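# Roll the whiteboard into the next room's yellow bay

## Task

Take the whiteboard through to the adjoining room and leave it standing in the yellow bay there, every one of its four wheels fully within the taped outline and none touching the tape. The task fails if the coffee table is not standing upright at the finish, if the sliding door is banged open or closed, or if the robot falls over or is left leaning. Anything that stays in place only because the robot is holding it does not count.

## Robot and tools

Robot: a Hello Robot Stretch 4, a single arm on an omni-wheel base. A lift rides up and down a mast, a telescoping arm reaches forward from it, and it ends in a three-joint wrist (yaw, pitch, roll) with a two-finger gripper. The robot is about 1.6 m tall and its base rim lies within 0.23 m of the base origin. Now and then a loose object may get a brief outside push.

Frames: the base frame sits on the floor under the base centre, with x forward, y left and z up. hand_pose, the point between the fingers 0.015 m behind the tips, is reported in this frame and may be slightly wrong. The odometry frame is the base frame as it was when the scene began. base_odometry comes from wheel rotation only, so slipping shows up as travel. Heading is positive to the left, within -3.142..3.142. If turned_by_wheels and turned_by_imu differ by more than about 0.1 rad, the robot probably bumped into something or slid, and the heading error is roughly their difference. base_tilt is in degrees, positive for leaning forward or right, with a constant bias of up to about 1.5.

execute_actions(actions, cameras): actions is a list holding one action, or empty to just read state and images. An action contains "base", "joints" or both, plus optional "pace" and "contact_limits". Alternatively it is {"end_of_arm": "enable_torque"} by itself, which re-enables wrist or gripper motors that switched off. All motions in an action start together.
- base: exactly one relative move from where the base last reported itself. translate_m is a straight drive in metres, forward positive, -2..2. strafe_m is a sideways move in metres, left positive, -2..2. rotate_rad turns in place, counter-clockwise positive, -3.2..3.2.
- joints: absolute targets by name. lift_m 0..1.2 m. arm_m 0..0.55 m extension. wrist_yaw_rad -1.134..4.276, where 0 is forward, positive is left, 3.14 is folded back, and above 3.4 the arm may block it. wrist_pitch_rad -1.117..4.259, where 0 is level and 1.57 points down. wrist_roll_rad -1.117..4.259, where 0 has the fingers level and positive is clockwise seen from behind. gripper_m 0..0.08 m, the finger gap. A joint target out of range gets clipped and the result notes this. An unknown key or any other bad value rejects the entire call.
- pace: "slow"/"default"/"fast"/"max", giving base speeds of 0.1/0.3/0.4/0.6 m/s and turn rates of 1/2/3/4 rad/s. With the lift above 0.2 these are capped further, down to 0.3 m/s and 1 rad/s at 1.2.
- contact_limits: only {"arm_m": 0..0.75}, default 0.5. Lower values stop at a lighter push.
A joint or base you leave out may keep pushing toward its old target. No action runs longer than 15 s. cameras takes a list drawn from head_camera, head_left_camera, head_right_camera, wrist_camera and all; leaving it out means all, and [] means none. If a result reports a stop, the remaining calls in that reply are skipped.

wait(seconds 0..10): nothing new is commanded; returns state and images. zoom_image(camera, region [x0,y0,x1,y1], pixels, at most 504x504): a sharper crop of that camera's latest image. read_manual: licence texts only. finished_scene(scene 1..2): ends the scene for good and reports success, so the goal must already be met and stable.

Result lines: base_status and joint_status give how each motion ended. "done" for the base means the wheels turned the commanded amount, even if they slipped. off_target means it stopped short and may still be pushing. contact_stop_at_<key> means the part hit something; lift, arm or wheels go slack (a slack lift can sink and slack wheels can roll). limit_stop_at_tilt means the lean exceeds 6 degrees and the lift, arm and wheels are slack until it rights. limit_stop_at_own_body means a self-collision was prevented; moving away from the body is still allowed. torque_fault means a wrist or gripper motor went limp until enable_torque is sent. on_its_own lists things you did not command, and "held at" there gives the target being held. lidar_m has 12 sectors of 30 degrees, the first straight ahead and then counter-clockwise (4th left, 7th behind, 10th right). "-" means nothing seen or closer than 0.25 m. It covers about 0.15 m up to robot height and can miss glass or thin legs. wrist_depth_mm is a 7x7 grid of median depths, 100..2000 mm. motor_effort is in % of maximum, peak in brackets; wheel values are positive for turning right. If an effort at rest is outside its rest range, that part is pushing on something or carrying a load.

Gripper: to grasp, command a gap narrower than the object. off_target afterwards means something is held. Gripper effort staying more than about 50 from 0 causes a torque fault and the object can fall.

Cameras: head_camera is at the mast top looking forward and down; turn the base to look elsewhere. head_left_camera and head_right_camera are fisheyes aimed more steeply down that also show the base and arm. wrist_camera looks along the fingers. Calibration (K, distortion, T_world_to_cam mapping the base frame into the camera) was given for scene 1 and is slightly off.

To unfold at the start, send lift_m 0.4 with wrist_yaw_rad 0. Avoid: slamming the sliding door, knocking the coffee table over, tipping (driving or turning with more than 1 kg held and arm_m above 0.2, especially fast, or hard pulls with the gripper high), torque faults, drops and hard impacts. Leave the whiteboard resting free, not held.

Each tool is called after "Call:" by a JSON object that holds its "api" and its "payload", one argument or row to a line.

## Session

Call:
{"api": "execute_actions", "payload": {
  "actions": []
}}

Scene clock: 0.00 s.
base_odometry: x=+0.000 y=+0.000 heading=+0.000 (m, m, rad; odometry frame)
turned_by_wheels: +0.000 (rad since the last result)
turned_by_imu: +0.000 (rad since the last result)
base_tilt: forward=-0.1 right=-0.5 (deg)
lidar_m: 1.24 1.18 1.29 1.78 1.13 0.69 0.61 0.62 0.77 0.91 0.89 1.11
base_status: not commanded
joint_positions: lift_m=+0.239 arm_m=-0.002 wrist_yaw_rad=+3.179 wrist_pitch_rad=+0.003 wrist_roll_rad=-0.003 gripper_m=+0.040
joint_status: not commanded
motor_effort: lift_m=+19 arm_m=+0 wrist_yaw_rad=-1 wrist_pitch_rad=-9 wrist_roll_rad=+2 gripper_m=+1 wheel_0=+0 wheel_1=-1 wheel_2=+1 (%)
hand_pose: x=-0.0464 y=+0.0794 z=+0.4167 quat_wxyz=(-0.019, -0.002, -0.002, +1.000) (m; base frame)
wrist_depth_mm: - 136 135 750 778 798 831 / - - 136 759 778 809 831 / - 110 137 759 778 809 831 / 142 139 183 768 788 820 842 / 204 723 741 768 798 809 854 / 212 715 146 768 144 820 842 / 206 - - - - - 842
pictures: head_camera, head_left_camera, head_right_camera, wrist_camera
camera_calibration (this result's frames):
wrist_camera: T_world_to_cam=[[-0.0524158, 0.998309, -0.0251219, -0.062168], [0.0601488, -0.0219547, -0.997948, 0.468595], [-0.996812, -0.0538193, -0.0588963, 0.14028], [0, 0, 0, 1]] pos_world=[0.108389, 0.0799005, 0.474334]
Images, in order (width x height): head_camera 420x560, head_left_camera 420x672, head_right_camera 420x672, wrist_camera 616x392.

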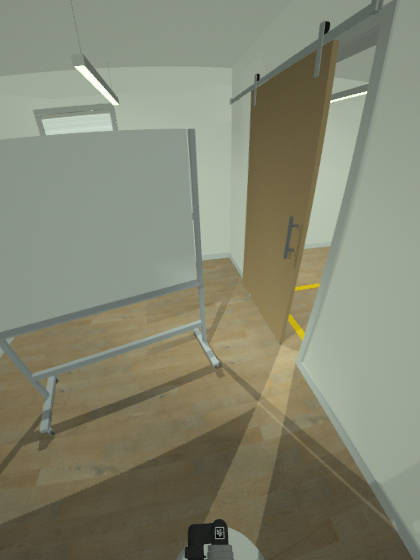

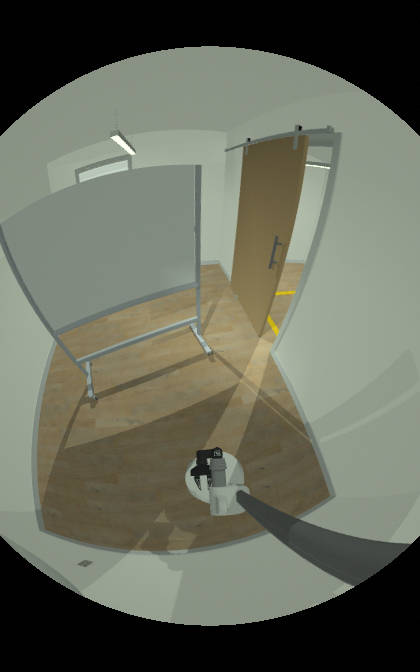

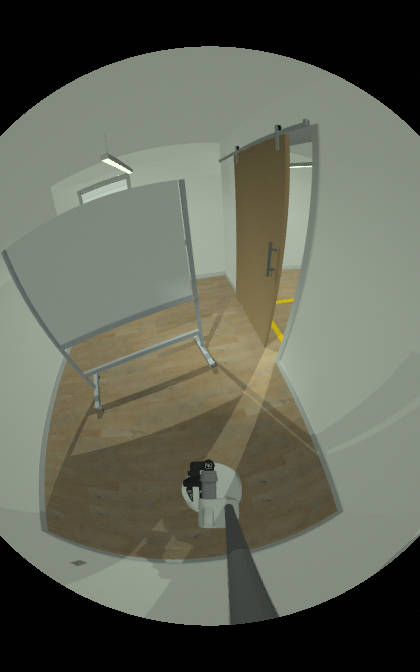

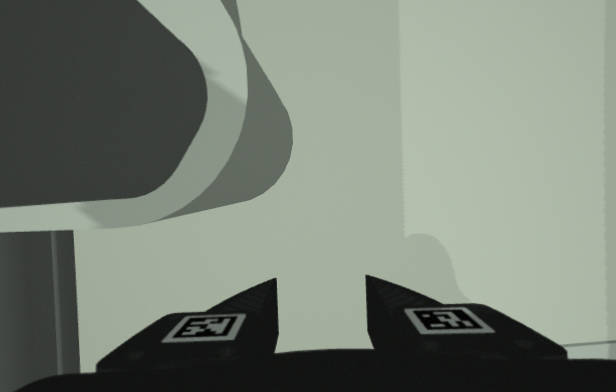

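Call:
{"api": "zoom_image", "payload": {
  "camera": "head_camera",
  "region": [180, 230, 420, 560]
}}

Call:
{"api": "zoom_image", "payload": {
  "camera": "head_camera",
  "region": [0, 270, 240, 450]
}}

Region (180, 230, 420, 560) of head_camera's 420x560 image, scaled by 1.527, with more detail than that image has; it fills the left 367 columns of this view, and the rest is white.

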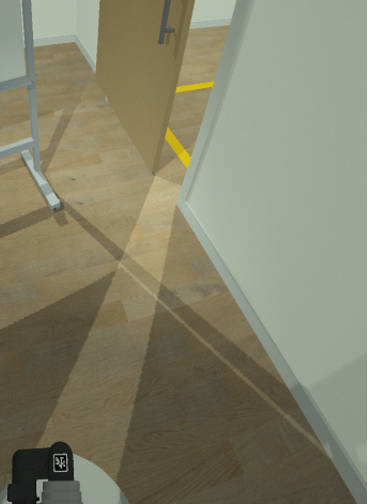

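Region (0, 270, 240, 450) of head_camera's 420x560 image, scaled by 2.100, with more detail than that image has; it fills the top 378 rows of this view, and the rest is white.

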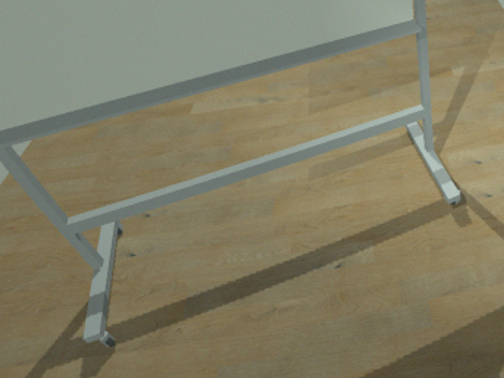

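Call:
{"api": "execute_actions", "payload": {
  "actions": [
    {"base": {"rotate_rad": -1.386}, "joints": {"lift_m": 0.6, "wrist_yaw_rad": 0.0, "wrist_pitch_rad": 1.5, "gripper_m": 0.0}}
  ],
  "cameras": ["head_camera", "wrist_camera"]
}}

Scene clock: 21.53 s.
base_odometry: x=+0.000 y=+0.000 heading=-1.386 (m, m, rad; odometry frame)
turned_by_wheels: -1.386 (rad since the last result)
turned_by_imu: -1.387 (rad since the last result)
base_tilt: forward=-0.1 right=-0.5 (deg)
lidar_m: 0.88 0.95 1.27 1.22 1.19 1.48 1.78 0.93 0.65 0.60 0.65 0.91
base_status: done
joint_positions: lift_m=+0.600 arm_m=-0.002 wrist_yaw_rad=+0.000 wrist_pitch_rad=+1.501 wrist_roll_rad=-0.003 gripper_m=+0.000
joint_status: all done
motor_effort: lift_m=+23(26) arm_m=+0(0) wrist_yaw_rad=-3(7) wrist_pitch_rad=-1(6) wrist_roll_rad=+2(2) gripper_m=+0(1) wheel_0=+1(7) wheel_1=+2(9) wheel_2=+1(8) (%)
hand_pose: x=+0.1843 y=-0.0874 z=+0.5658 quat_wxyz=(+0.731, -0.001, +0.682, +0.001) (m; base frame)
wrist_depth_mm: 741 732 741 732 732 723 723 / 741 723 732 732 723 723 715 / 732 723 723 723 723 715 715 / 732 732 723 715 715 715 715 / 732 723 508 504 707 707 707 / 723 715 504 135 504 707 707 / 723 504 - - - 707 707
pictures: head_camera, wrist_camera
camera_calibration (this result's frames):
wrist_camera: T_world_to_cam=[[-0.0235432, -0.999578, -0.0170125, -0.0643075], [-0.999618, 0.0237835, -0.0140649, 0.24251], [0.0144636, 0.0166748, -0.999756, 0.722168], [0, 0, 0, 1]] pos_world=[0.230458, -0.0820902, 0.724309]
Images, in order (width x height): head_camera 420x560, wrist_camera 616x392.

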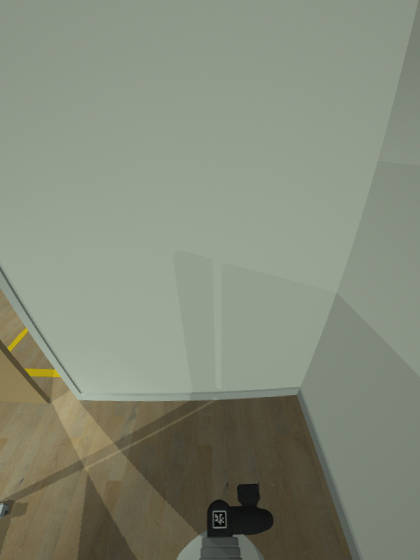

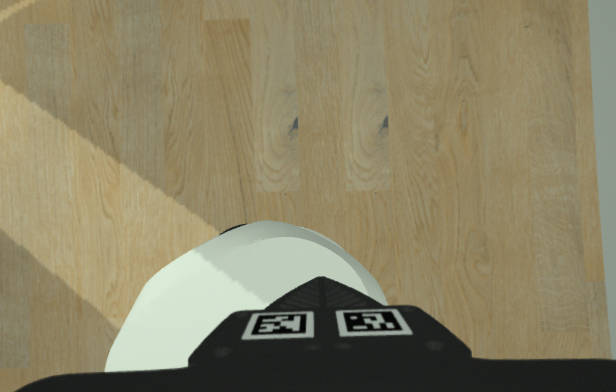

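Call:
{"api": "execute_actions", "payload": {
  "actions": [
    {"base": {"translate_m": 0.53}}
  ],
  "cameras": []
}}

Call:
{"api": "execute_actions", "payload": {
  "actions": [
    {"base": {"strafe_m": 1.0}}
  ],
  "cameras": ["head_camera", "head_left_camera", "wrist_camera"]
}}

Scene clock: 35.03 s.
base_odometry: x=+0.098 y=-0.521 heading=-1.386 (m, m, rad; odometry frame)
turned_by_wheels: +0.000 (rad since the last result)
turned_by_imu: -0.005 (rad since the last result)
base_tilt: forward=+0.0 right=-0.6 (deg)
lidar_m: 0.35 0.38 0.55 1.30 1.38 1.58 2.32 0.92 0.64 0.59 0.57 0.39
base_status: done
joint_positions: lift_m=+0.600 arm_m=-0.002 wrist_yaw_rad=+0.000 wrist_pitch_rad=+1.500 wrist_roll_rad=-0.003 gripper_m=+0.000
joint_status: not commanded
motor_effort: lift_m=+22(23) arm_m=+0(0) wrist_yaw_rad=+0(1) wrist_pitch_rad=-1(1) wrist_roll_rad=+1(2) gripper_m=+0(1) wheel_0=+1(5) wheel_1=+1(7) wheel_2=-2(11) (%)
hand_pose: x=+0.1843 y=-0.0874 z=+0.5658 quat_wxyz=(+0.732, -0.001, +0.682, +0.001) (m; base frame)
wrist_depth_mm: 310 315 320 327 332 343 353 / 439 445 459 473 488 504 530 / 683 707 723 723 723 723 715 / 732 732 723 723 723 715 715 / 732 732 512 504 707 715 715 / 723 723 504 135 504 707 707 / 715 504 - - - 707 707
pictures: none
No camera images: the call's "cameras" was empty. Leave "cameras" out to get every camera's image.

Scene clock: 39.70 s.
base_odometry: x=+1.081 y=-0.337 heading=-1.386 (m, m, rad; odometry frame)
turned_by_wheels: +0.000 (rad since the last result)
turned_by_imu: -0.001 (rad since the last result)
base_tilt: forward=-0.1 right=-0.7 (deg)
lidar_m: 0.32 0.40 0.40 1.15 0.51 0.50 0.82 2.38 1.69 1.53 0.52 0.38
base_status: done
joint_positions: lift_m=+0.600 arm_m=-0.002 wrist_yaw_rad=+0.000 wrist_pitch_rad=+1.500 wrist_roll_rad=-0.003 gripper_m=+0.000
joint_status: not commanded
motor_effort: lift_m=+22(23) arm_m=+0(0) wrist_yaw_rad=-1(2) wrist_pitch_rad=+1(1) wrist_roll_rad=+2(2) gripper_m=+0(0) wheel_0=+0(10) wheel_1=+1(9) wheel_2=+0(0) (%)
hand_pose: x=+0.1843 y=-0.0874 z=+0.5658 quat_wxyz=(+0.732, -0.001, +0.682, +0.001) (m; base frame)
wrist_depth_mm: 732 249 271 285 291 298 309 / 741 732 370 413 427 442 459 / 559 732 723 676 715 715 715 / 732 723 723 715 723 723 707 / 732 723 508 508 715 715 715 / 723 723 504 135 504 707 707 / 723 500 - - - 707 699
pictures: head_camera, head_left_camera, wrist_camera
camera_calibration (this result's frames):
wrist_camera: T_world_to_cam=[[-0.0238675, -0.99957, -0.0170175, -0.0642477], [-0.999607, 0.0241114, -0.0142744, 0.242672], [0.0146786, 0.0166701, -0.999753, 0.722186], [0, 0, 0, 1]] pos_world=[0.230443, -0.0821102, 0.724379]
Images, in order (width x height): head_camera 420x560, head_left_camera 420x672, wrist_camera 616x392.

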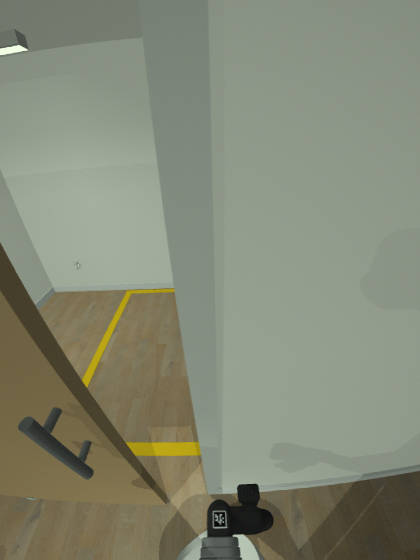

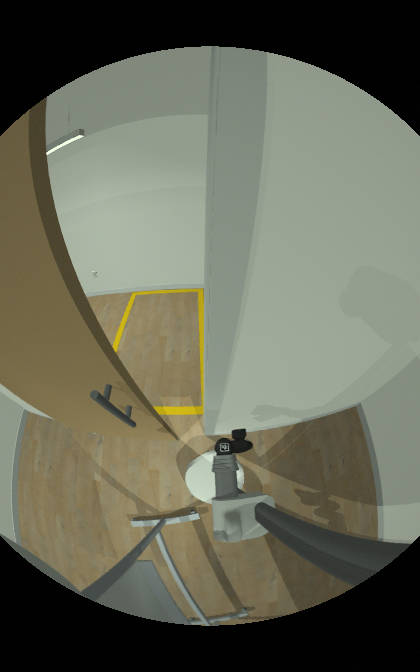

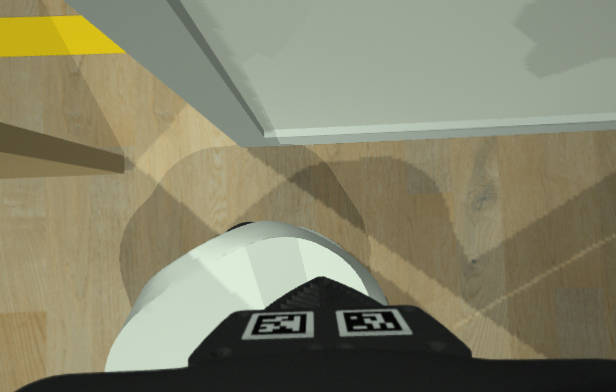

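Call:
{"api": "execute_actions", "payload": {
  "actions": [
    {"base": {"rotate_rad": 0.03}, "pace": "slow"}
  ],
  "cameras": []
}}

Call:
{"api": "execute_actions", "payload": {
  "actions": [
    {"base": {"strafe_m": 0.215}}
  ],
  "cameras": ["head_left_camera", "wrist_camera"]
}}

Scene clock: 46.23 s.
base_odometry: x=+1.081 y=-0.337 heading=-1.356 (m, m, rad; odometry frame)
turned_by_wheels: +0.029 (rad since the last result)
turned_by_imu: +0.028 (rad since the last result)
base_tilt: forward=+0.0 right=-0.5 (deg)
lidar_m: 0.32 0.39 0.38 1.25 0.51 0.48 0.83 2.27 1.68 1.36 0.50 0.36
base_status: done
joint_positions: lift_m=+0.600 arm_m=-0.002 wrist_yaw_rad=+0.000 wrist_pitch_rad=+1.500 wrist_roll_rad=-0.003 gripper_m=+0.000
joint_status: not commanded
motor_effort: lift_m=+23(22) arm_m=+0(0) wrist_yaw_rad=+0(2) wrist_pitch_rad=+0(1) wrist_roll_rad=+2(1) gripper_m=-1(0) wheel_0=-3(3) wheel_1=-4(3) wheel_2=-4(6) (%)
hand_pose: x=+0.1843 y=-0.0874 z=+0.5658 quat_wxyz=(+0.732, -0.001, +0.682, +0.001) (m; base frame)
wrist_depth_mm: 741 251 267 279 282 285 290 / 732 741 368 404 410 415 421 / 574 732 723 661 676 691 707 / 723 723 723 723 715 715 715 / 732 723 508 504 707 707 715 / 732 715 504 135 504 715 707 / 715 504 - - - 707 699
pictures: none
No camera images: the call's "cameras" was empty. Leave "cameras" out to get every camera's image.

Scene clock: 48.23 s.
base_odometry: x=+1.291 y=-0.291 heading=-1.356 (m, m, rad; odometry frame)
turned_by_wheels: +0.000 (rad since the last result)
turned_by_imu: -0.001 (rad since the last result)
base_tilt: forward=-0.1 right=-0.7 (deg)
lidar_m: 0.30 0.25 0.44 1.48 2.00 0.33 0.41 2.45 1.89 1.36 0.53 0.37
base_status: done
joint_positions: lift_m=+0.600 arm_m=-0.002 wrist_yaw_rad=+0.000 wrist_pitch_rad=+1.500 wrist_roll_rad=-0.003 gripper_m=+0.000
joint_status: not commanded
motor_effort: lift_m=+22(22) arm_m=+0(0) wrist_yaw_rad=-2(0) wrist_pitch_rad=+0(0) wrist_roll_rad=+2(2) gripper_m=+2(0) wheel_0=-2(11) wheel_1=+1(10) wheel_2=+0(3) (%)
hand_pose: x=+0.1843 y=-0.0874 z=+0.5658 quat_wxyz=(+0.732, -0.001, +0.682, +0.001) (m; base frame)
wrist_depth_mm: 198 741 741 732 357 263 294 / 239 290 732 723 418 421 430 / 427 430 640 732 691 699 715 / 732 723 723 723 715 715 715 / 723 723 512 504 715 715 707 / 723 723 500 135 508 707 707 / 715 504 - - - 707 699
pictures: head_left_camera, wrist_camera
camera_calibration (this result's frames):
wrist_camera: T_world_to_cam=[[-0.0238507, -0.999571, -0.0170184, -0.0642496], [-0.999607, 0.0240953, -0.014312, 0.242702], [0.0147159, 0.0166703, -0.999753, 0.722197], [0, 0, 0, 1]] pos_world=[0.230446, -0.0821092, 0.724398]
Images, in order (width x height): head_left_camera 420x672, wrist_camera 616x392.

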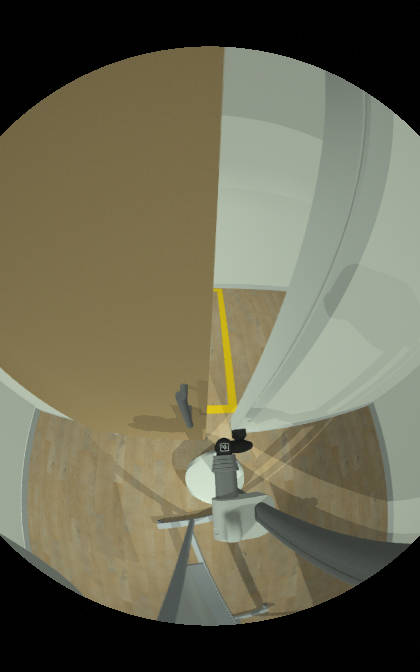

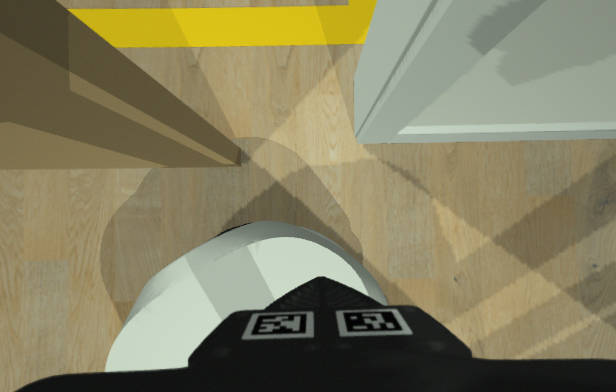

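Call:
{"api": "execute_actions", "payload": {
  "actions": [
    {"joints": {"arm_m": 0.135}, "contact_limits": {"arm_m": 0.15}}
  ],
  "cameras": ["head_camera"]
}}

Scene clock: 51.13 s.
base_odometry: x=+1.291 y=-0.291 heading=-1.356 (m, m, rad; odometry frame)
turned_by_wheels: +0.000 (rad since the last result)
turned_by_imu: -0.001 (rad since the last result)
base_tilt: forward=+0.0 right=-0.6 (deg)
lidar_m: 0.31 0.25 0.43 1.47 2.01 0.38 0.39 2.45 1.91 1.36 0.51 0.38
base_status: not commanded
joint_positions: lift_m=+0.600 arm_m=+0.134 wrist_yaw_rad=+0.000 wrist_pitch_rad=+1.500 wrist_roll_rad=-0.003 gripper_m=+0.000
joint_status: all done
motor_effort: lift_m=+22(22) arm_m=+8(9) wrist_yaw_rad=-2(1) wrist_pitch_rad=+1(0) wrist_roll_rad=+2(2) gripper_m=+0(0) wheel_0=-1(1) wheel_1=+1(1) wheel_2=+1(0) (%)
contact_limits: arm_m 0.15
hand_pose: x=+0.3195 y=-0.0874 z=+0.5658 quat_wxyz=(+0.732, -0.001, +0.682, +0.001) (m; base frame)
wrist_depth_mm: 741 741 732 732 723 177 131 / 741 741 723 732 384 178 131 / 732 732 723 732 366 178 131 / 723 732 723 723 368 179 132 / 213 303 715 715 715 707 707 / 202 715 715 135 715 707 707 / 723 715 - - - 707 707
pictures: head_camera
Images, in order (width x height): head_camera 420x560.

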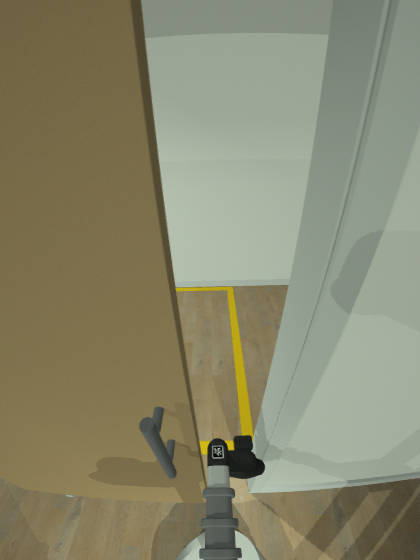

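Call:
{"api": "execute_actions", "payload": {
  "actions": [
    {"base": {"strafe_m": 0.3}, "pace": "slow"}
  ],
  "cameras": ["head_camera", "head_left_camera", "wrist_camera"]
}}

Scene clock: 56.37 s.
base_odometry: x=+1.583 y=-0.227 heading=-1.357 (m, m, rad; odometry frame)
turned_by_wheels: +0.000 (rad since the last result)
turned_by_imu: -0.008 (rad since the last result)
base_tilt: forward=-0.2 right=-0.6 (deg)
lidar_m: 0.30 0.25 0.44 1.43 1.67 2.17 2.33 0.35 2.19 1.42 0.56 0.66
base_status: done
joint_positions: lift_m=+0.600 arm_m=+0.134 wrist_yaw_rad=+0.000 wrist_pitch_rad=+1.500 wrist_roll_rad=-0.003 gripper_m=+0.000
joint_status: not commanded
motor_effort: lift_m=+22(22) arm_m=+8(8) wrist_yaw_rad=+1(2) wrist_pitch_rad=-1(0) wrist_roll_rad=+1(2) gripper_m=+2(1) wheel_0=-7(16) wheel_1=+3(9) wheel_2=-1(8) (%)
hand_pose: x=+0.3195 y=-0.0874 z=+0.5658 quat_wxyz=(+0.732, -0.001, +0.682, +0.001) (m; base frame)
wrist_depth_mm: 741 741 732 741 723 723 715 / 732 732 723 723 715 723 723 / 732 732 723 723 732 723 574 / 723 723 723 723 723 715 585 / 186 246 603 715 707 707 707 / 156 715 715 135 707 715 699 / 723 723 - - - 707 699
pictures: head_camera, head_left_camera, wrist_camera
camera_calibration (this result's frames):
wrist_camera: T_world_to_cam=[[-0.0239635, -0.999568, -0.0170192, -0.0609913], [-0.999603, 0.0242095, -0.0143987, 0.377863], [0.0148046, 0.0166674, -0.999751, 0.72018], [0, 0, 0, 1]] pos_world=[0.365589, -0.0821163, 0.724403]
Images, in order (width x height): head_camera 420x560, head_left_camera 420x672, wrist_camera 616x392.

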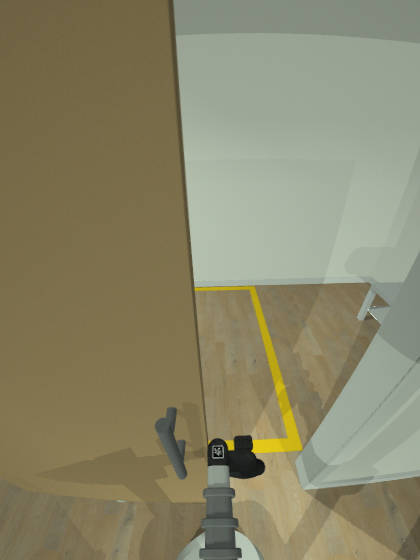

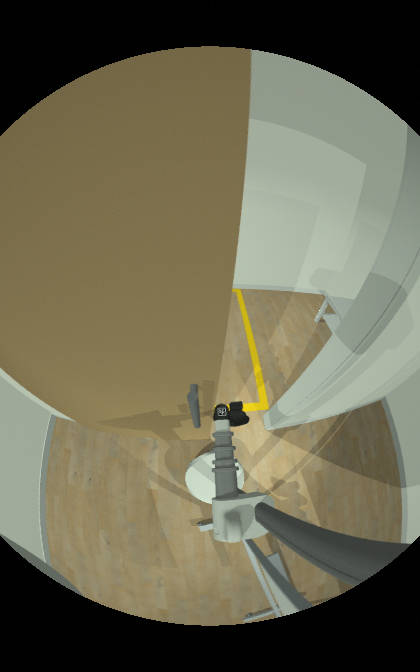

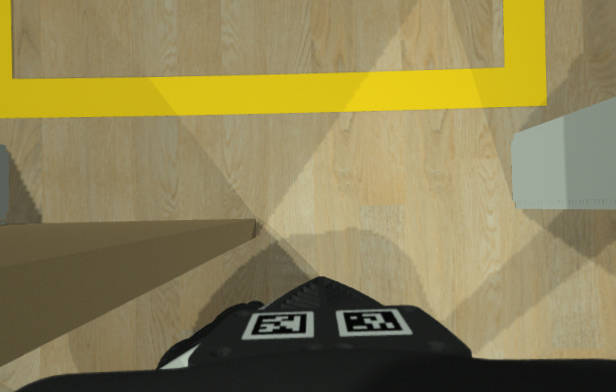

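Call:
{"api": "execute_actions", "payload": {
  "actions": [
    {"base": {"strafe_m": 0.4}, "pace": "slow"}
  ],
  "cameras": ["head_camera", "head_right_camera", "wrist_camera"]
}}

Scene clock: 63.57 s.
base_odometry: x=+1.974 y=-0.143 heading=-1.357 (m, m, rad; odometry frame)
turned_by_wheels: +0.000 (rad since the last result)
turned_by_imu: -0.004 (rad since the last result)
base_tilt: forward=-0.1 right=-0.6 (deg)
lidar_m: 0.29 0.25 0.44 1.20 1.27 1.69 2.07 0.80 0.60 1.41 0.94 2.46
base_status: done
joint_positions: lift_m=+0.600 arm_m=+0.134 wrist_yaw_rad=+0.000 wrist_pitch_rad=+1.500 wrist_roll_rad=-0.003 gripper_m=+0.000
joint_status: not commanded
motor_effort: lift_m=+22(22) arm_m=+8(8) wrist_yaw_rad=-1(1) wrist_pitch_rad=-1(1) wrist_roll_rad=+2(3) gripper_m=+0(0) wheel_0=-4(15) wheel_1=+2(6) wheel_2=+0(2) (%)
hand_pose: x=+0.3195 y=-0.0874 z=+0.5658 quat_wxyz=(+0.732, -0.001, +0.682, +0.001) (m; base frame)
wrist_depth_mm: 301 741 732 732 723 723 723 / 265 741 732 723 715 723 723 / 263 389 723 732 723 715 715 / 263 387 723 715 715 715 707 / 170 243 591 715 715 707 707 / 154 715 715 135 707 715 707 / 723 715 - - - 707 699
pictures: head_camera, head_right_camera, wrist_camera
camera_calibration (this result's frames):
wrist_camera: T_world_to_cam=[[-0.0237319, -0.999573, -0.0170192, -0.0610617], [-0.999609, 0.023978, -0.0144029, 0.377869], [0.0148049, 0.0166708, -0.999751, 0.720179], [0, 0, 0, 1]] pos_world=[0.36561, -0.0821021, 0.724404]
Images, in order (width x height): head_camera 420x560, head_right_camera 420x672, wrist_camera 616x392.

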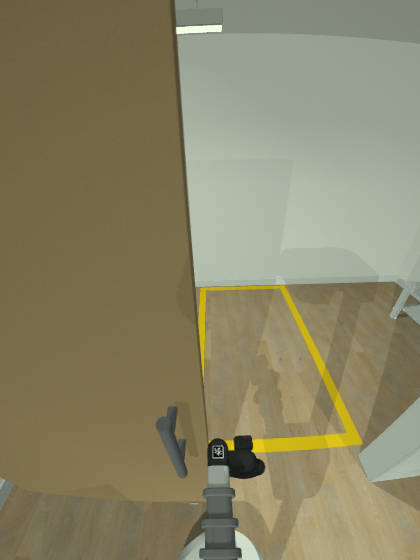

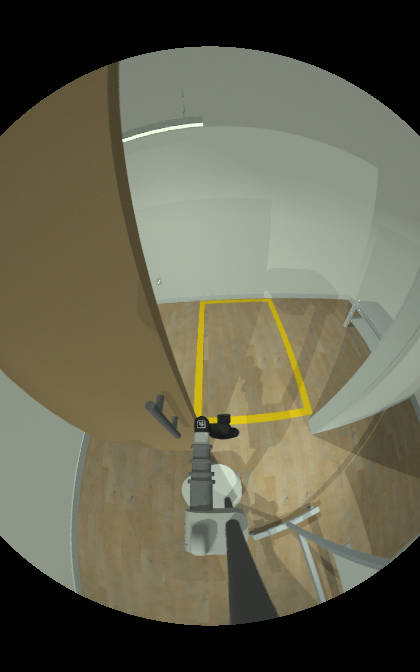

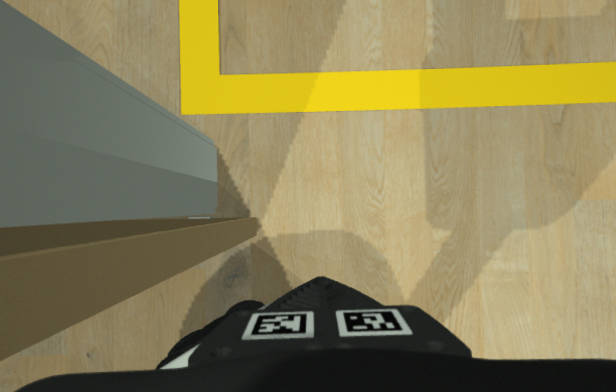

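Call:
{"api": "execute_actions", "payload": {
  "actions": [
    {"base": {"strafe_m": -0.53}, "joints": {"arm_m": 0.0, "lift_m": 0.42, "gripper_m": 0.08}}
  ],
  "cameras": []
}}

Call:
{"api": "execute_actions", "payload": {
  "actions": [
    {"base": {"rotate_rad": -2.915}}
  ]
}}

Scene clock: 80.43 s.
base_odometry: x=+1.456 y=-0.255 heading=-1.357 (m, m, rad; odometry frame)
turned_by_wheels: +0.000 (rad since the last result)
turned_by_imu: -0.002 (rad since the last result)
base_tilt: forward=-0.1 right=-0.5 (deg)
lidar_m: 2.38 2.48 0.62 1.21 1.82 2.19 0.33 2.45 2.08 1.39 0.48 0.47
base_status: done
joint_positions: lift_m=+0.420 arm_m=+0.001 wrist_yaw_rad=+0.000 wrist_pitch_rad=+1.500 wrist_roll_rad=-0.003 gripper_m=+0.080
joint_status: all done
motor_effort: lift_m=+17(20) arm_m=-8(7) wrist_yaw_rad=+0(1) wrist_pitch_rad=+0(0) wrist_roll_rad=+2(2) gripper_m=+3(2) wheel_0=+1(10) wheel_1=+0(10) wheel_2=+0(2) (%)
hand_pose: x=+0.1873 y=-0.0874 z=+0.3863 quat_wxyz=(+0.732, -0.001, +0.682, +0.001) (m; base frame)
wrist_depth_mm: 554 554 554 549 544 544 368 / 554 549 549 549 549 539 410 / 549 544 544 544 539 539 539 / 549 544 544 544 539 535 535 / 544 544 345 375 535 530 530 / 544 329 165 324 324 128 530 / - - 135 - - - -
pictures: none
No camera images: the call's "cameras" was empty. Leave "cameras" out to get every camera's image.

Scene clock: 83.17 s.
base_odometry: x=+1.456 y=-0.255 heading=+2.012 (m, m, rad; odometry frame)
turned_by_wheels: -2.914 (rad since the last result)
turned_by_imu: -2.913 (rad since the last result)
base_tilt: forward=-0.2 right=-0.6 (deg)
lidar_m: 0.35 2.40 1.99 0.82 0.46 2.39 2.38 0.76 0.63 1.73 1.96 0.35
base_status: done
joint_positions: lift_m=+0.420 arm_m=+0.001 wrist_yaw_rad=+0.000 wrist_pitch_rad=+1.500 wrist_roll_rad=-0.003 gripper_m=+0.080
joint_status: not commanded
motor_effort: lift_m=+17(17) arm_m=-8(8) wrist_yaw_rad=-1(2) wrist_pitch_rad=+1(0) wrist_roll_rad=+2(2) gripper_m=+2(2) wheel_0=+2(7) wheel_1=+3(10) wheel_2=+3(8) (%)
hand_pose: x=+0.1873 y=-0.0874 z=+0.3863 quat_wxyz=(+0.732, -0.001, +0.682, +0.001) (m; base frame)
wrist_depth_mm: 559 554 554 257 549 544 544 / 554 452 449 445 442 442 544 / 549 544 544 544 539 539 535 / 549 544 544 544 544 539 535 / 544 544 345 377 539 530 530 / 544 329 166 324 325 128 530 / - - 135 - - - -
pictures: head_camera, head_left_camera, head_right_camera, wrist_camera
camera_calibration (this result's frames):
wrist_camera: T_world_to_cam=[[-0.0239001, -0.99957, -0.0170173, -0.0672262], [-0.999606, 0.0241449, -0.0143256, 0.243134], [0.0147303, 0.0166682, -0.999753, 0.542626], [0, 0, 0, 1]] pos_world=[0.233438, -0.0821123, 0.544831]
Images, in order (width x height): head_camera 420x560, head_left_camera 420x672, head_right_camera 420x672, wrist_camera 616x392.

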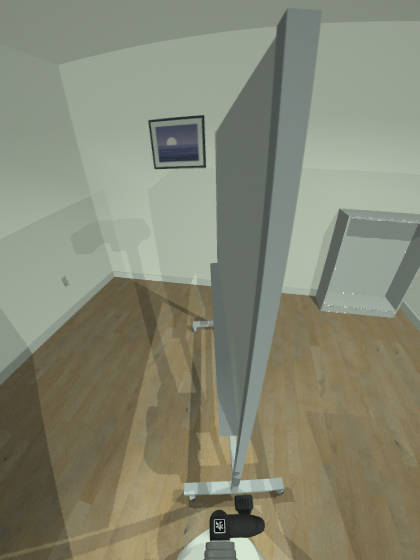

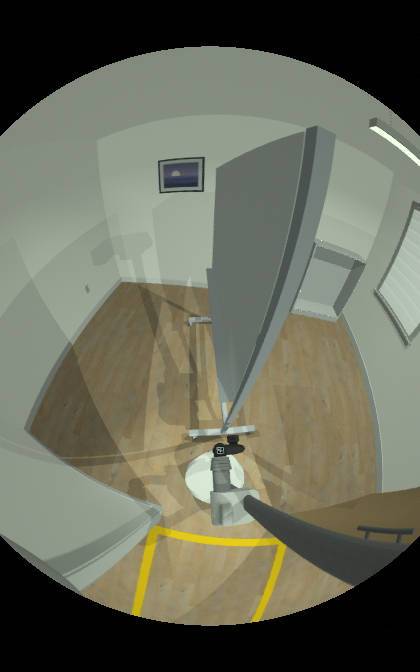

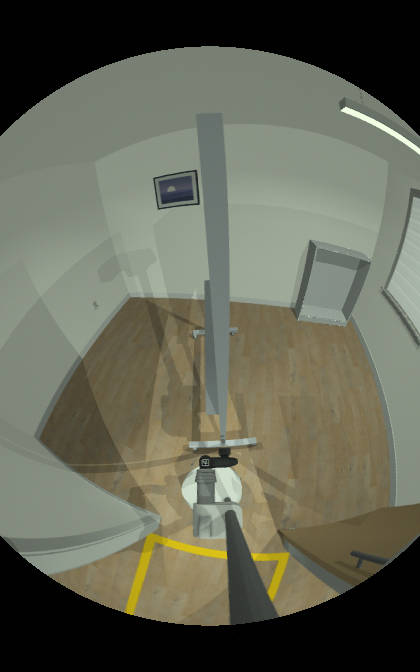

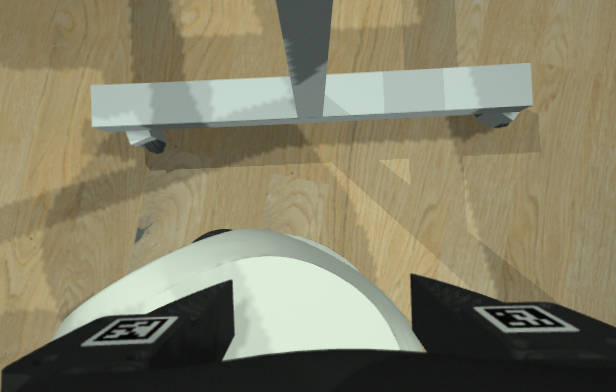

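Call:
{"api": "execute_actions", "payload": {
  "actions": [
    {"joints": {"wrist_pitch_rad": 0.0}}
  ],
  "cameras": ["wrist_camera"]
}}

Scene clock: 87.80 s.
base_odometry: x=+1.456 y=-0.255 heading=+2.012 (m, m, rad; odometry frame)
turned_by_wheels: +0.000 (rad since the last result)
turned_by_imu: -0.002 (rad since the last result)
base_tilt: forward=-0.1 right=-0.6 (deg)
lidar_m: 0.33 2.38 2.00 0.77 0.48 2.39 2.36 0.76 0.62 1.75 1.98 0.36
base_status: not commanded
joint_positions: lift_m=+0.420 arm_m=+0.001 wrist_yaw_rad=+0.000 wrist_pitch_rad=+0.003 wrist_roll_rad=-0.003 gripper_m=+0.080
joint_status: all done
motor_effort: lift_m=+17(17) arm_m=-8(8) wrist_yaw_rad=-1(1) wrist_pitch_rad=-9(13) wrist_roll_rad=+2(2) gripper_m=+2(3) wheel_0=+2(2) wheel_1=+3(3) wheel_2=+3(3) (%)
hand_pose: x=+0.3850 y=-0.0874 z=+0.5977 quat_wxyz=(+1.000, -0.002, +0.002, +0.000) (m; base frame)
wrist_depth_mm: - - 236 105 - 1863 1808 / - - - 105 - 1921 1808 / - - - 106 - 1921 1756 / - - - 107 - 1921 1808 / - - - 107 - 1921 1808 / - - 165 108 1576 128 1708 / - - 135 - - - -
pictures: wrist_camera
camera_calibration (this result's frames):
wrist_camera: T_world_to_cam=[[0.015231, -0.99957, -0.0250636, -0.069155], [-0.0592673, 0.0241199, -0.997951, 0.669677], [0.998126, 0.0166852, -0.0588745, -0.18986], [0, 0, 0, 1]] pos_world=[0.230247, -0.0821099, 0.655394]
Images, in order (width x height): wrist_camera 616x392.

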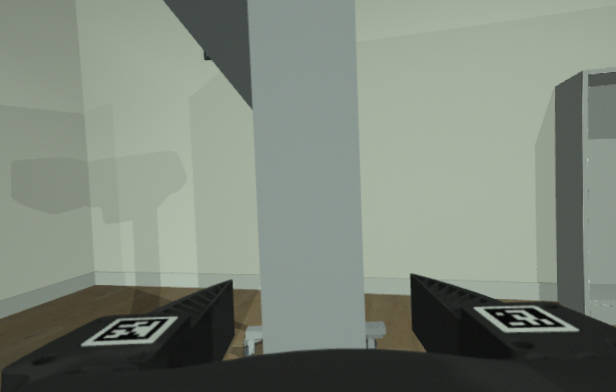

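Call:
{"api": "execute_actions", "payload": {
  "actions": [
    {"joints": {"gripper_m": 0.015}}
  ],
  "cameras": []
}}

Scene clock: 89.77 s.
base_odometry: x=+1.456 y=-0.255 heading=+2.012 (m, m, rad; odometry frame)
turned_by_wheels: +0.000 (rad since the last result)
turned_by_imu: -0.001 (rad since the last result)
base_tilt: forward=-0.1 right=-0.5 (deg)
lidar_m: 0.34 2.39 1.99 0.80 0.45 2.38 2.41 0.74 0.65 1.74 1.97 0.34
base_status: not commanded
joint_positions: lift_m=+0.420 arm_m=+0.001 wrist_yaw_rad=+0.004 wrist_pitch_rad=+0.003 wrist_roll_rad=-0.002 gripper_m=+0.029
joint_status: gripper_m off_target (ended at +0.029, target +0.015)
on_its_own: gripper_m is held at +0.024, not at your +0.015, by its contact guard: the fingers met something
motor_effort: lift_m=+17(17) arm_m=-8(8) wrist_yaw_rad=-12(17) wrist_pitch_rad=-7(7) wrist_roll_rad=-3(3) gripper_m=-39(42) wheel_0=+3(3) wheel_1=+3(3) wheel_2=+3(3) (%)
hand_pose: x=+0.3853 y=-0.0865 z=+0.5978 quat_wxyz=(+1.000, -0.001, +0.001, +0.002) (m; base frame)
wrist_depth_mm: - - 236 105 1983 1921 1808 / - - - 105 - 1921 1808 / - - - 106 - 1921 1808 / - - - 107 - 1983 1808 / - - - 107 - 1983 1808 / - - 1983 108 109 1921 1661 / 1499 1499 - - - - 1430
pictures: none
No camera images: the call's "cameras" was empty. Leave "cameras" out to get every camera's image.

Call:
{"api": "execute_actions", "payload": {
  "actions": [
    {"base": {"translate_m": -0.65}}
  ],
  "cameras": ["head_camera", "head_left_camera", "head_right_camera"]
}}

Scene clock: 95.60 s.
base_odometry: x=+1.734 y=-0.843 heading=+2.012 (m, m, rad; odometry frame)
turned_by_wheels: +0.000 (rad since the last result)
turned_by_imu: +0.002 (rad since the last result)
base_tilt: forward=-0.1 right=-0.6 (deg)
lidar_m: 0.33 2.53 0.47 1.54 1.77 1.76 1.77 1.91 1.59 0.49 0.51 0.35
base_status: done
joint_positions: lift_m=+0.420 arm_m=+0.001 wrist_yaw_rad=+0.001 wrist_pitch_rad=+0.003 wrist_roll_rad=-0.002 gripper_m=+0.029
joint_status: not commanded
on_its_own: gripper_m is held at +0.024, not at your +0.015, by its contact guard: the fingers met something
motor_effort: lift_m=+17(17) arm_m=-8(8) wrist_yaw_rad=-1(28) wrist_pitch_rad=-8(10) wrist_roll_rad=-1(2) gripper_m=-37(38) wheel_0=-2(8) wheel_1=-3(7) wheel_2=+5(18) (%)
hand_pose: x=+0.3850 y=-0.0873 z=+0.5977 quat_wxyz=(+1.000, -0.001, +0.002, +0.000) (m; base frame)
wrist_depth_mm: - - 237 105 - - - / - - - 105 - - - / - - - 106 - - - / - - - 107 - - - / - - - 107 - - - / - - 1983 108 109 1983 1808 / 1499 1537 - - - - 1464
pictures: head_camera, head_left_camera, head_right_camera
Images, in order (width x height): head_camera 420x560, head_left_camera 420x672, head_right_camera 420x672.

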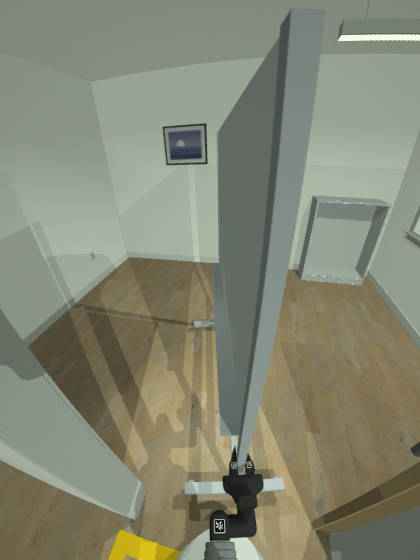

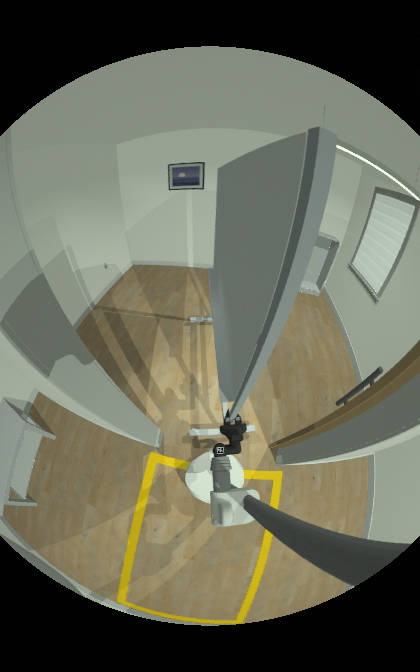

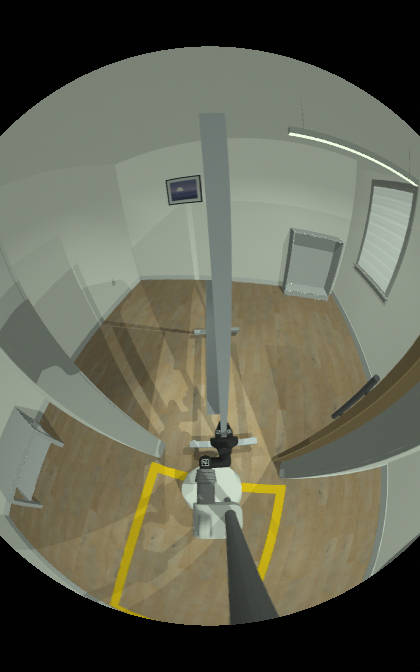

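Call:
{"api": "execute_actions", "payload": {
  "actions": [
    {"base": {"translate_m": -0.95}}
  ],
  "cameras": ["head_camera", "head_right_camera"]
}}

Scene clock: 110.33 s.
base_odometry: x=+2.139 y=-1.702 heading=+2.012 (m, m, rad; odometry frame)
turned_by_wheels: +0.000 (rad since the last result)
turned_by_imu: +0.000 (rad since the last result)
base_tilt: forward=-0.2 right=-0.5 (deg)
lidar_m: 0.36 1.24 1.75 1.73 1.03 0.83 0.83 0.95 1.39 1.38 1.29 0.34
base_status: done
joint_positions: lift_m=+0.420 arm_m=+0.001 wrist_yaw_rad=-0.004 wrist_pitch_rad=+0.004 wrist_roll_rad=-0.003 gripper_m=+0.029
joint_status: not commanded
on_its_own: gripper_m is held at +0.024, not at your +0.015, by its contact guard: the fingers met something
motor_effort: lift_m=+17(18) arm_m=-8(8) wrist_yaw_rad=+11(13) wrist_pitch_rad=-10(11) wrist_roll_rad=+0(1) gripper_m=-38(39) wheel_0=-4(7) wheel_1=-4(9) wheel_2=+3(16) (%)
hand_pose: x=+0.3846 y=-0.0883 z=+0.5976 quat_wxyz=(+1.000, -0.001, +0.002, -0.002) (m; base frame)
wrist_depth_mm: 1008 1060 238 105 - 891 715 / 1008 1025 - 105 - 878 715 / 1025 1042 - 106 - 878 723 / 1025 1025 - 107 - 891 723 / 1042 1008 - 108 - 891 732 / 1060 1025 1983 108 109 904 732 / 1060 1008 - - - - 741
pictures: head_camera, head_right_camera
Images, in order (width x height): head_camera 420x560, head_right_camera 420x672.

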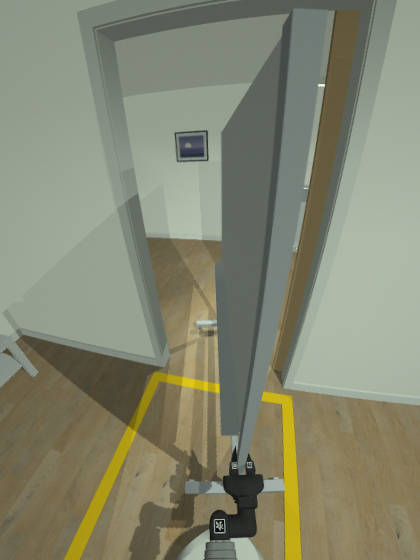

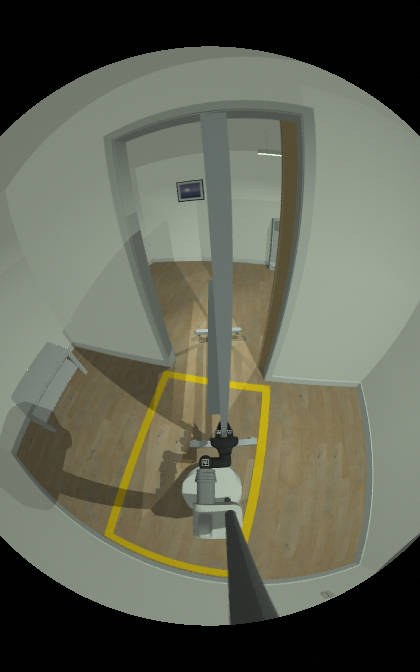

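Call:
{"api": "zoom_image", "payload": {
  "camera": "head_right_camera",
  "region": [140, 290, 300, 460]
}}

Region (140, 290, 300, 460) of head_right_camera's 420x672 image, scaled by 2.965, with more detail than that image has; it fills the left 474 columns of this view, and the rest is white.

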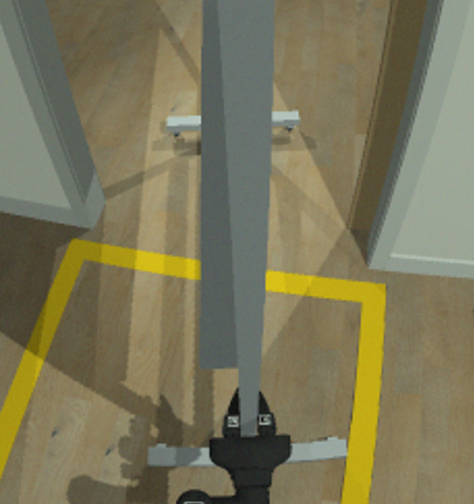

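Call:
{"api": "execute_actions", "payload": {
  "actions": [
    {"base": {"translate_m": -0.48}}
  ],
  "cameras": []
}}

Call:
{"api": "execute_actions", "payload": {
  "actions": [
    {"joints": {"gripper_m": 0.08}}
  ],
  "cameras": ["head_camera", "head_right_camera"]
}}

Scene clock: 120.33 s.
base_odometry: x=+2.344 y=-2.136 heading=+2.011 (m, m, rad; odometry frame)
turned_by_wheels: -0.001 (rad since the last result)
turned_by_imu: -0.001 (rad since the last result)
base_tilt: forward=-0.1 right=-0.7 (deg)
lidar_m: 0.34 1.73 1.88 0.83 0.45 0.36 0.36 0.41 0.71 1.27 1.45 0.34
base_status: done
joint_positions: lift_m=+0.420 arm_m=+0.001 wrist_yaw_rad=-0.004 wrist_pitch_rad=+0.004 wrist_roll_rad=-0.003 gripper_m=+0.029
joint_status: not commanded
on_its_own: gripper_m is held at +0.024, not at your +0.015, by its contact guard: the fingers met something
motor_effort: lift_m=+17(17) arm_m=-8(8) wrist_yaw_rad=+12(13) wrist_pitch_rad=-8(12) wrist_roll_rad=+0(0) gripper_m=-38(37) wheel_0=-5(11) wheel_1=-4(9) wheel_2=+1(18) (%)
hand_pose: x=+0.3845 y=-0.0884 z=+0.5976 quat_wxyz=(+1.000, -0.001, +0.002, -0.002) (m; base frame)
wrist_depth_mm: 1537 1499 239 105 - 1182 1118 / 1576 1464 - 106 - 1182 1138 / 1618 1537 - 106 - 1205 1138 / 1661 1537 - 107 1397 1205 1138 / 1618 1537 - 108 - 1205 1138 / 1661 1537 1464 108 109 1205 1160 / 1499 1499 - - - - 1138
pictures: none
No camera images: the call's "cameras" was empty. Leave "cameras" out to get every camera's image.

Scene clock: 121.50 s.
base_odometry: x=+2.344 y=-2.136 heading=+2.011 (m, m, rad; odometry frame)
turned_by_wheels: +0.000 (rad since the last result)
turned_by_imu: +0.000 (rad since the last result)
base_tilt: forward=-0.1 right=-0.7 (deg)
lidar_m: 0.33 1.71 1.89 0.80 0.43 0.36 0.37 0.41 0.71 1.29 1.47 0.33
base_status: not commanded
joint_positions: lift_m=+0.420 arm_m=+0.001 wrist_yaw_rad=+0.000 wrist_pitch_rad=+0.003 wrist_roll_rad=-0.004 gripper_m=+0.080
joint_status: all done
motor_effort: lift_m=+18(18) arm_m=-8(8) wrist_yaw_rad=+1(12) wrist_pitch_rad=-7(11) wrist_roll_rad=+3(3) gripper_m=+2(34) wheel_0=-3(5) wheel_1=-4(4) wheel_2=+2(1) (%)
hand_pose: x=+0.3849 y=-0.0875 z=+0.5977 quat_wxyz=(+1.000, -0.002, +0.002, +0.000) (m; base frame)
wrist_depth_mm: 1576 1499 255 105 1366 1160 1118 / 1576 1537 1537 105 1336 1182 1118 / 1618 1537 - 106 - 1182 1138 / 1618 1537 - 107 - 1205 1138 / 1661 1576 - 107 - 1205 1138 / 1618 1537 166 108 151 128 1160 / - - 135 - - - -
pictures: head_camera, head_right_camera
Images, in order (width x height): head_camera 420x560, head_right_camera 420x672.

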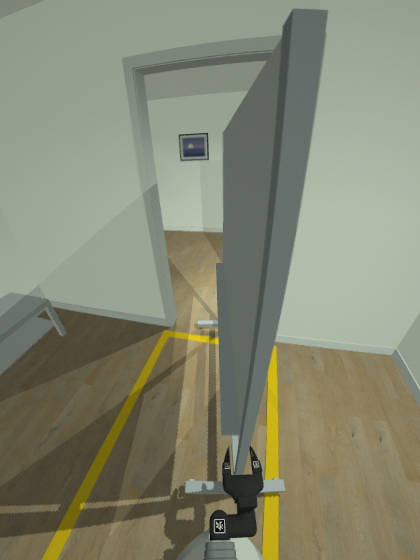

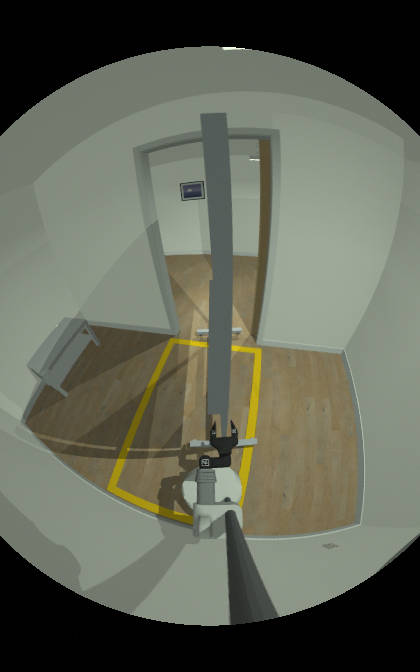

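Call:
{"api": "execute_actions", "payload": {
  "actions": [
    {"base": {"strafe_m": 0.35}, "joints": {"arm_m": 0.02}, "pace": "slow"}
  ],
  "cameras": ["head_camera", "head_right_camera", "wrist_camera"]
}}

Scene clock: 127.93 s.
base_odometry: x=+2.027 y=-2.285 heading=+2.011 (m, m, rad; odometry frame)
turned_by_wheels: +0.000 (rad since the last result)
turned_by_imu: -0.004 (rad since the last result)
base_tilt: forward=-0.1 right=-0.5 (deg)
lidar_m: 0.35 1.79 1.55 0.66 0.36 0.29 0.28 0.33 0.55 1.62 1.86 0.36
base_status: done
joint_positions: lift_m=+0.420 arm_m=+0.019 wrist_yaw_rad=-0.002 wrist_pitch_rad=+0.003 wrist_roll_rad=-0.004 gripper_m=+0.080
joint_status: all done
motor_effort: lift_m=+18(18) arm_m=+6(9) wrist_yaw_rad=+6(28) wrist_pitch_rad=-8(9) wrist_roll_rad=+3(3) gripper_m=+1(3) wheel_0=-5(13) wheel_1=+1(7) wheel_2=-2(2) (%)
hand_pose: x=+0.4022 y=-0.0879 z=+0.5977 quat_wxyz=(+1.000, -0.002, +0.002, -0.001) (m; base frame)
wrist_depth_mm: 1708 1576 1430 240 - - 1160 / 1661 1576 1464 - - - 1160 / 1708 1576 1464 - - - 1182 / 1708 1576 1499 1537 - - 1160 / 1708 1661 1499 - 101 - 1205 / 1708 1576 166 1618 101 132 1205 / - - 135 - - - -
pictures: head_camera, head_right_camera, wrist_camera
camera_calibration (this result's frames):
wrist_camera: T_world_to_cam=[[0.0131338, -0.999606, -0.0247882, -0.0691889], [-0.0590803, 0.0239712, -0.997965, 0.670619], [0.998167, 0.0145716, -0.0587422, -0.207346], [0, 0, 0, 1]] pos_world=[0.247495, -0.0822159, 0.65536]
Images, in order (width x height): head_camera 420x560, head_right_camera 420x672, wrist_camera 616x392.

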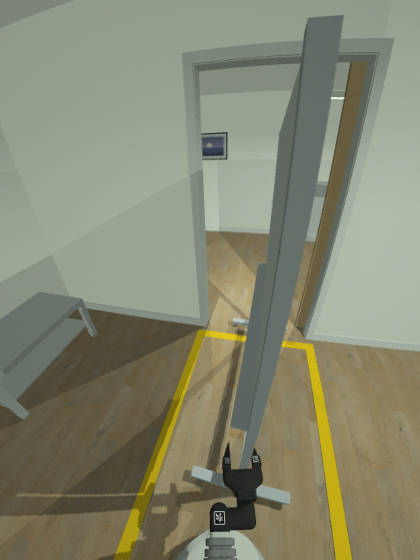

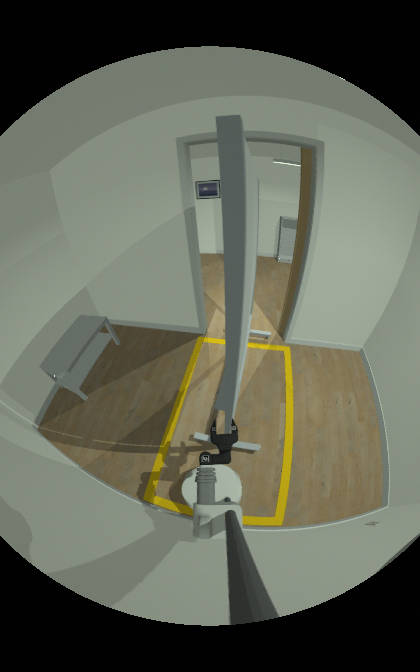

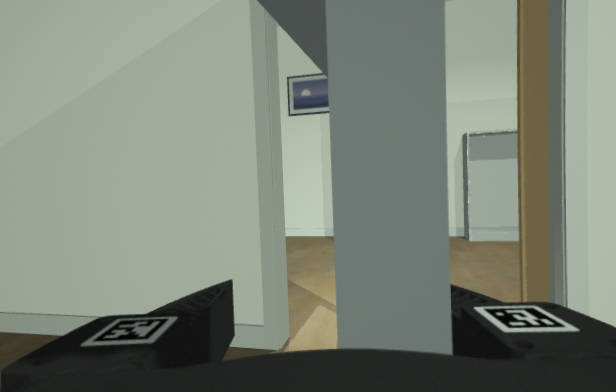

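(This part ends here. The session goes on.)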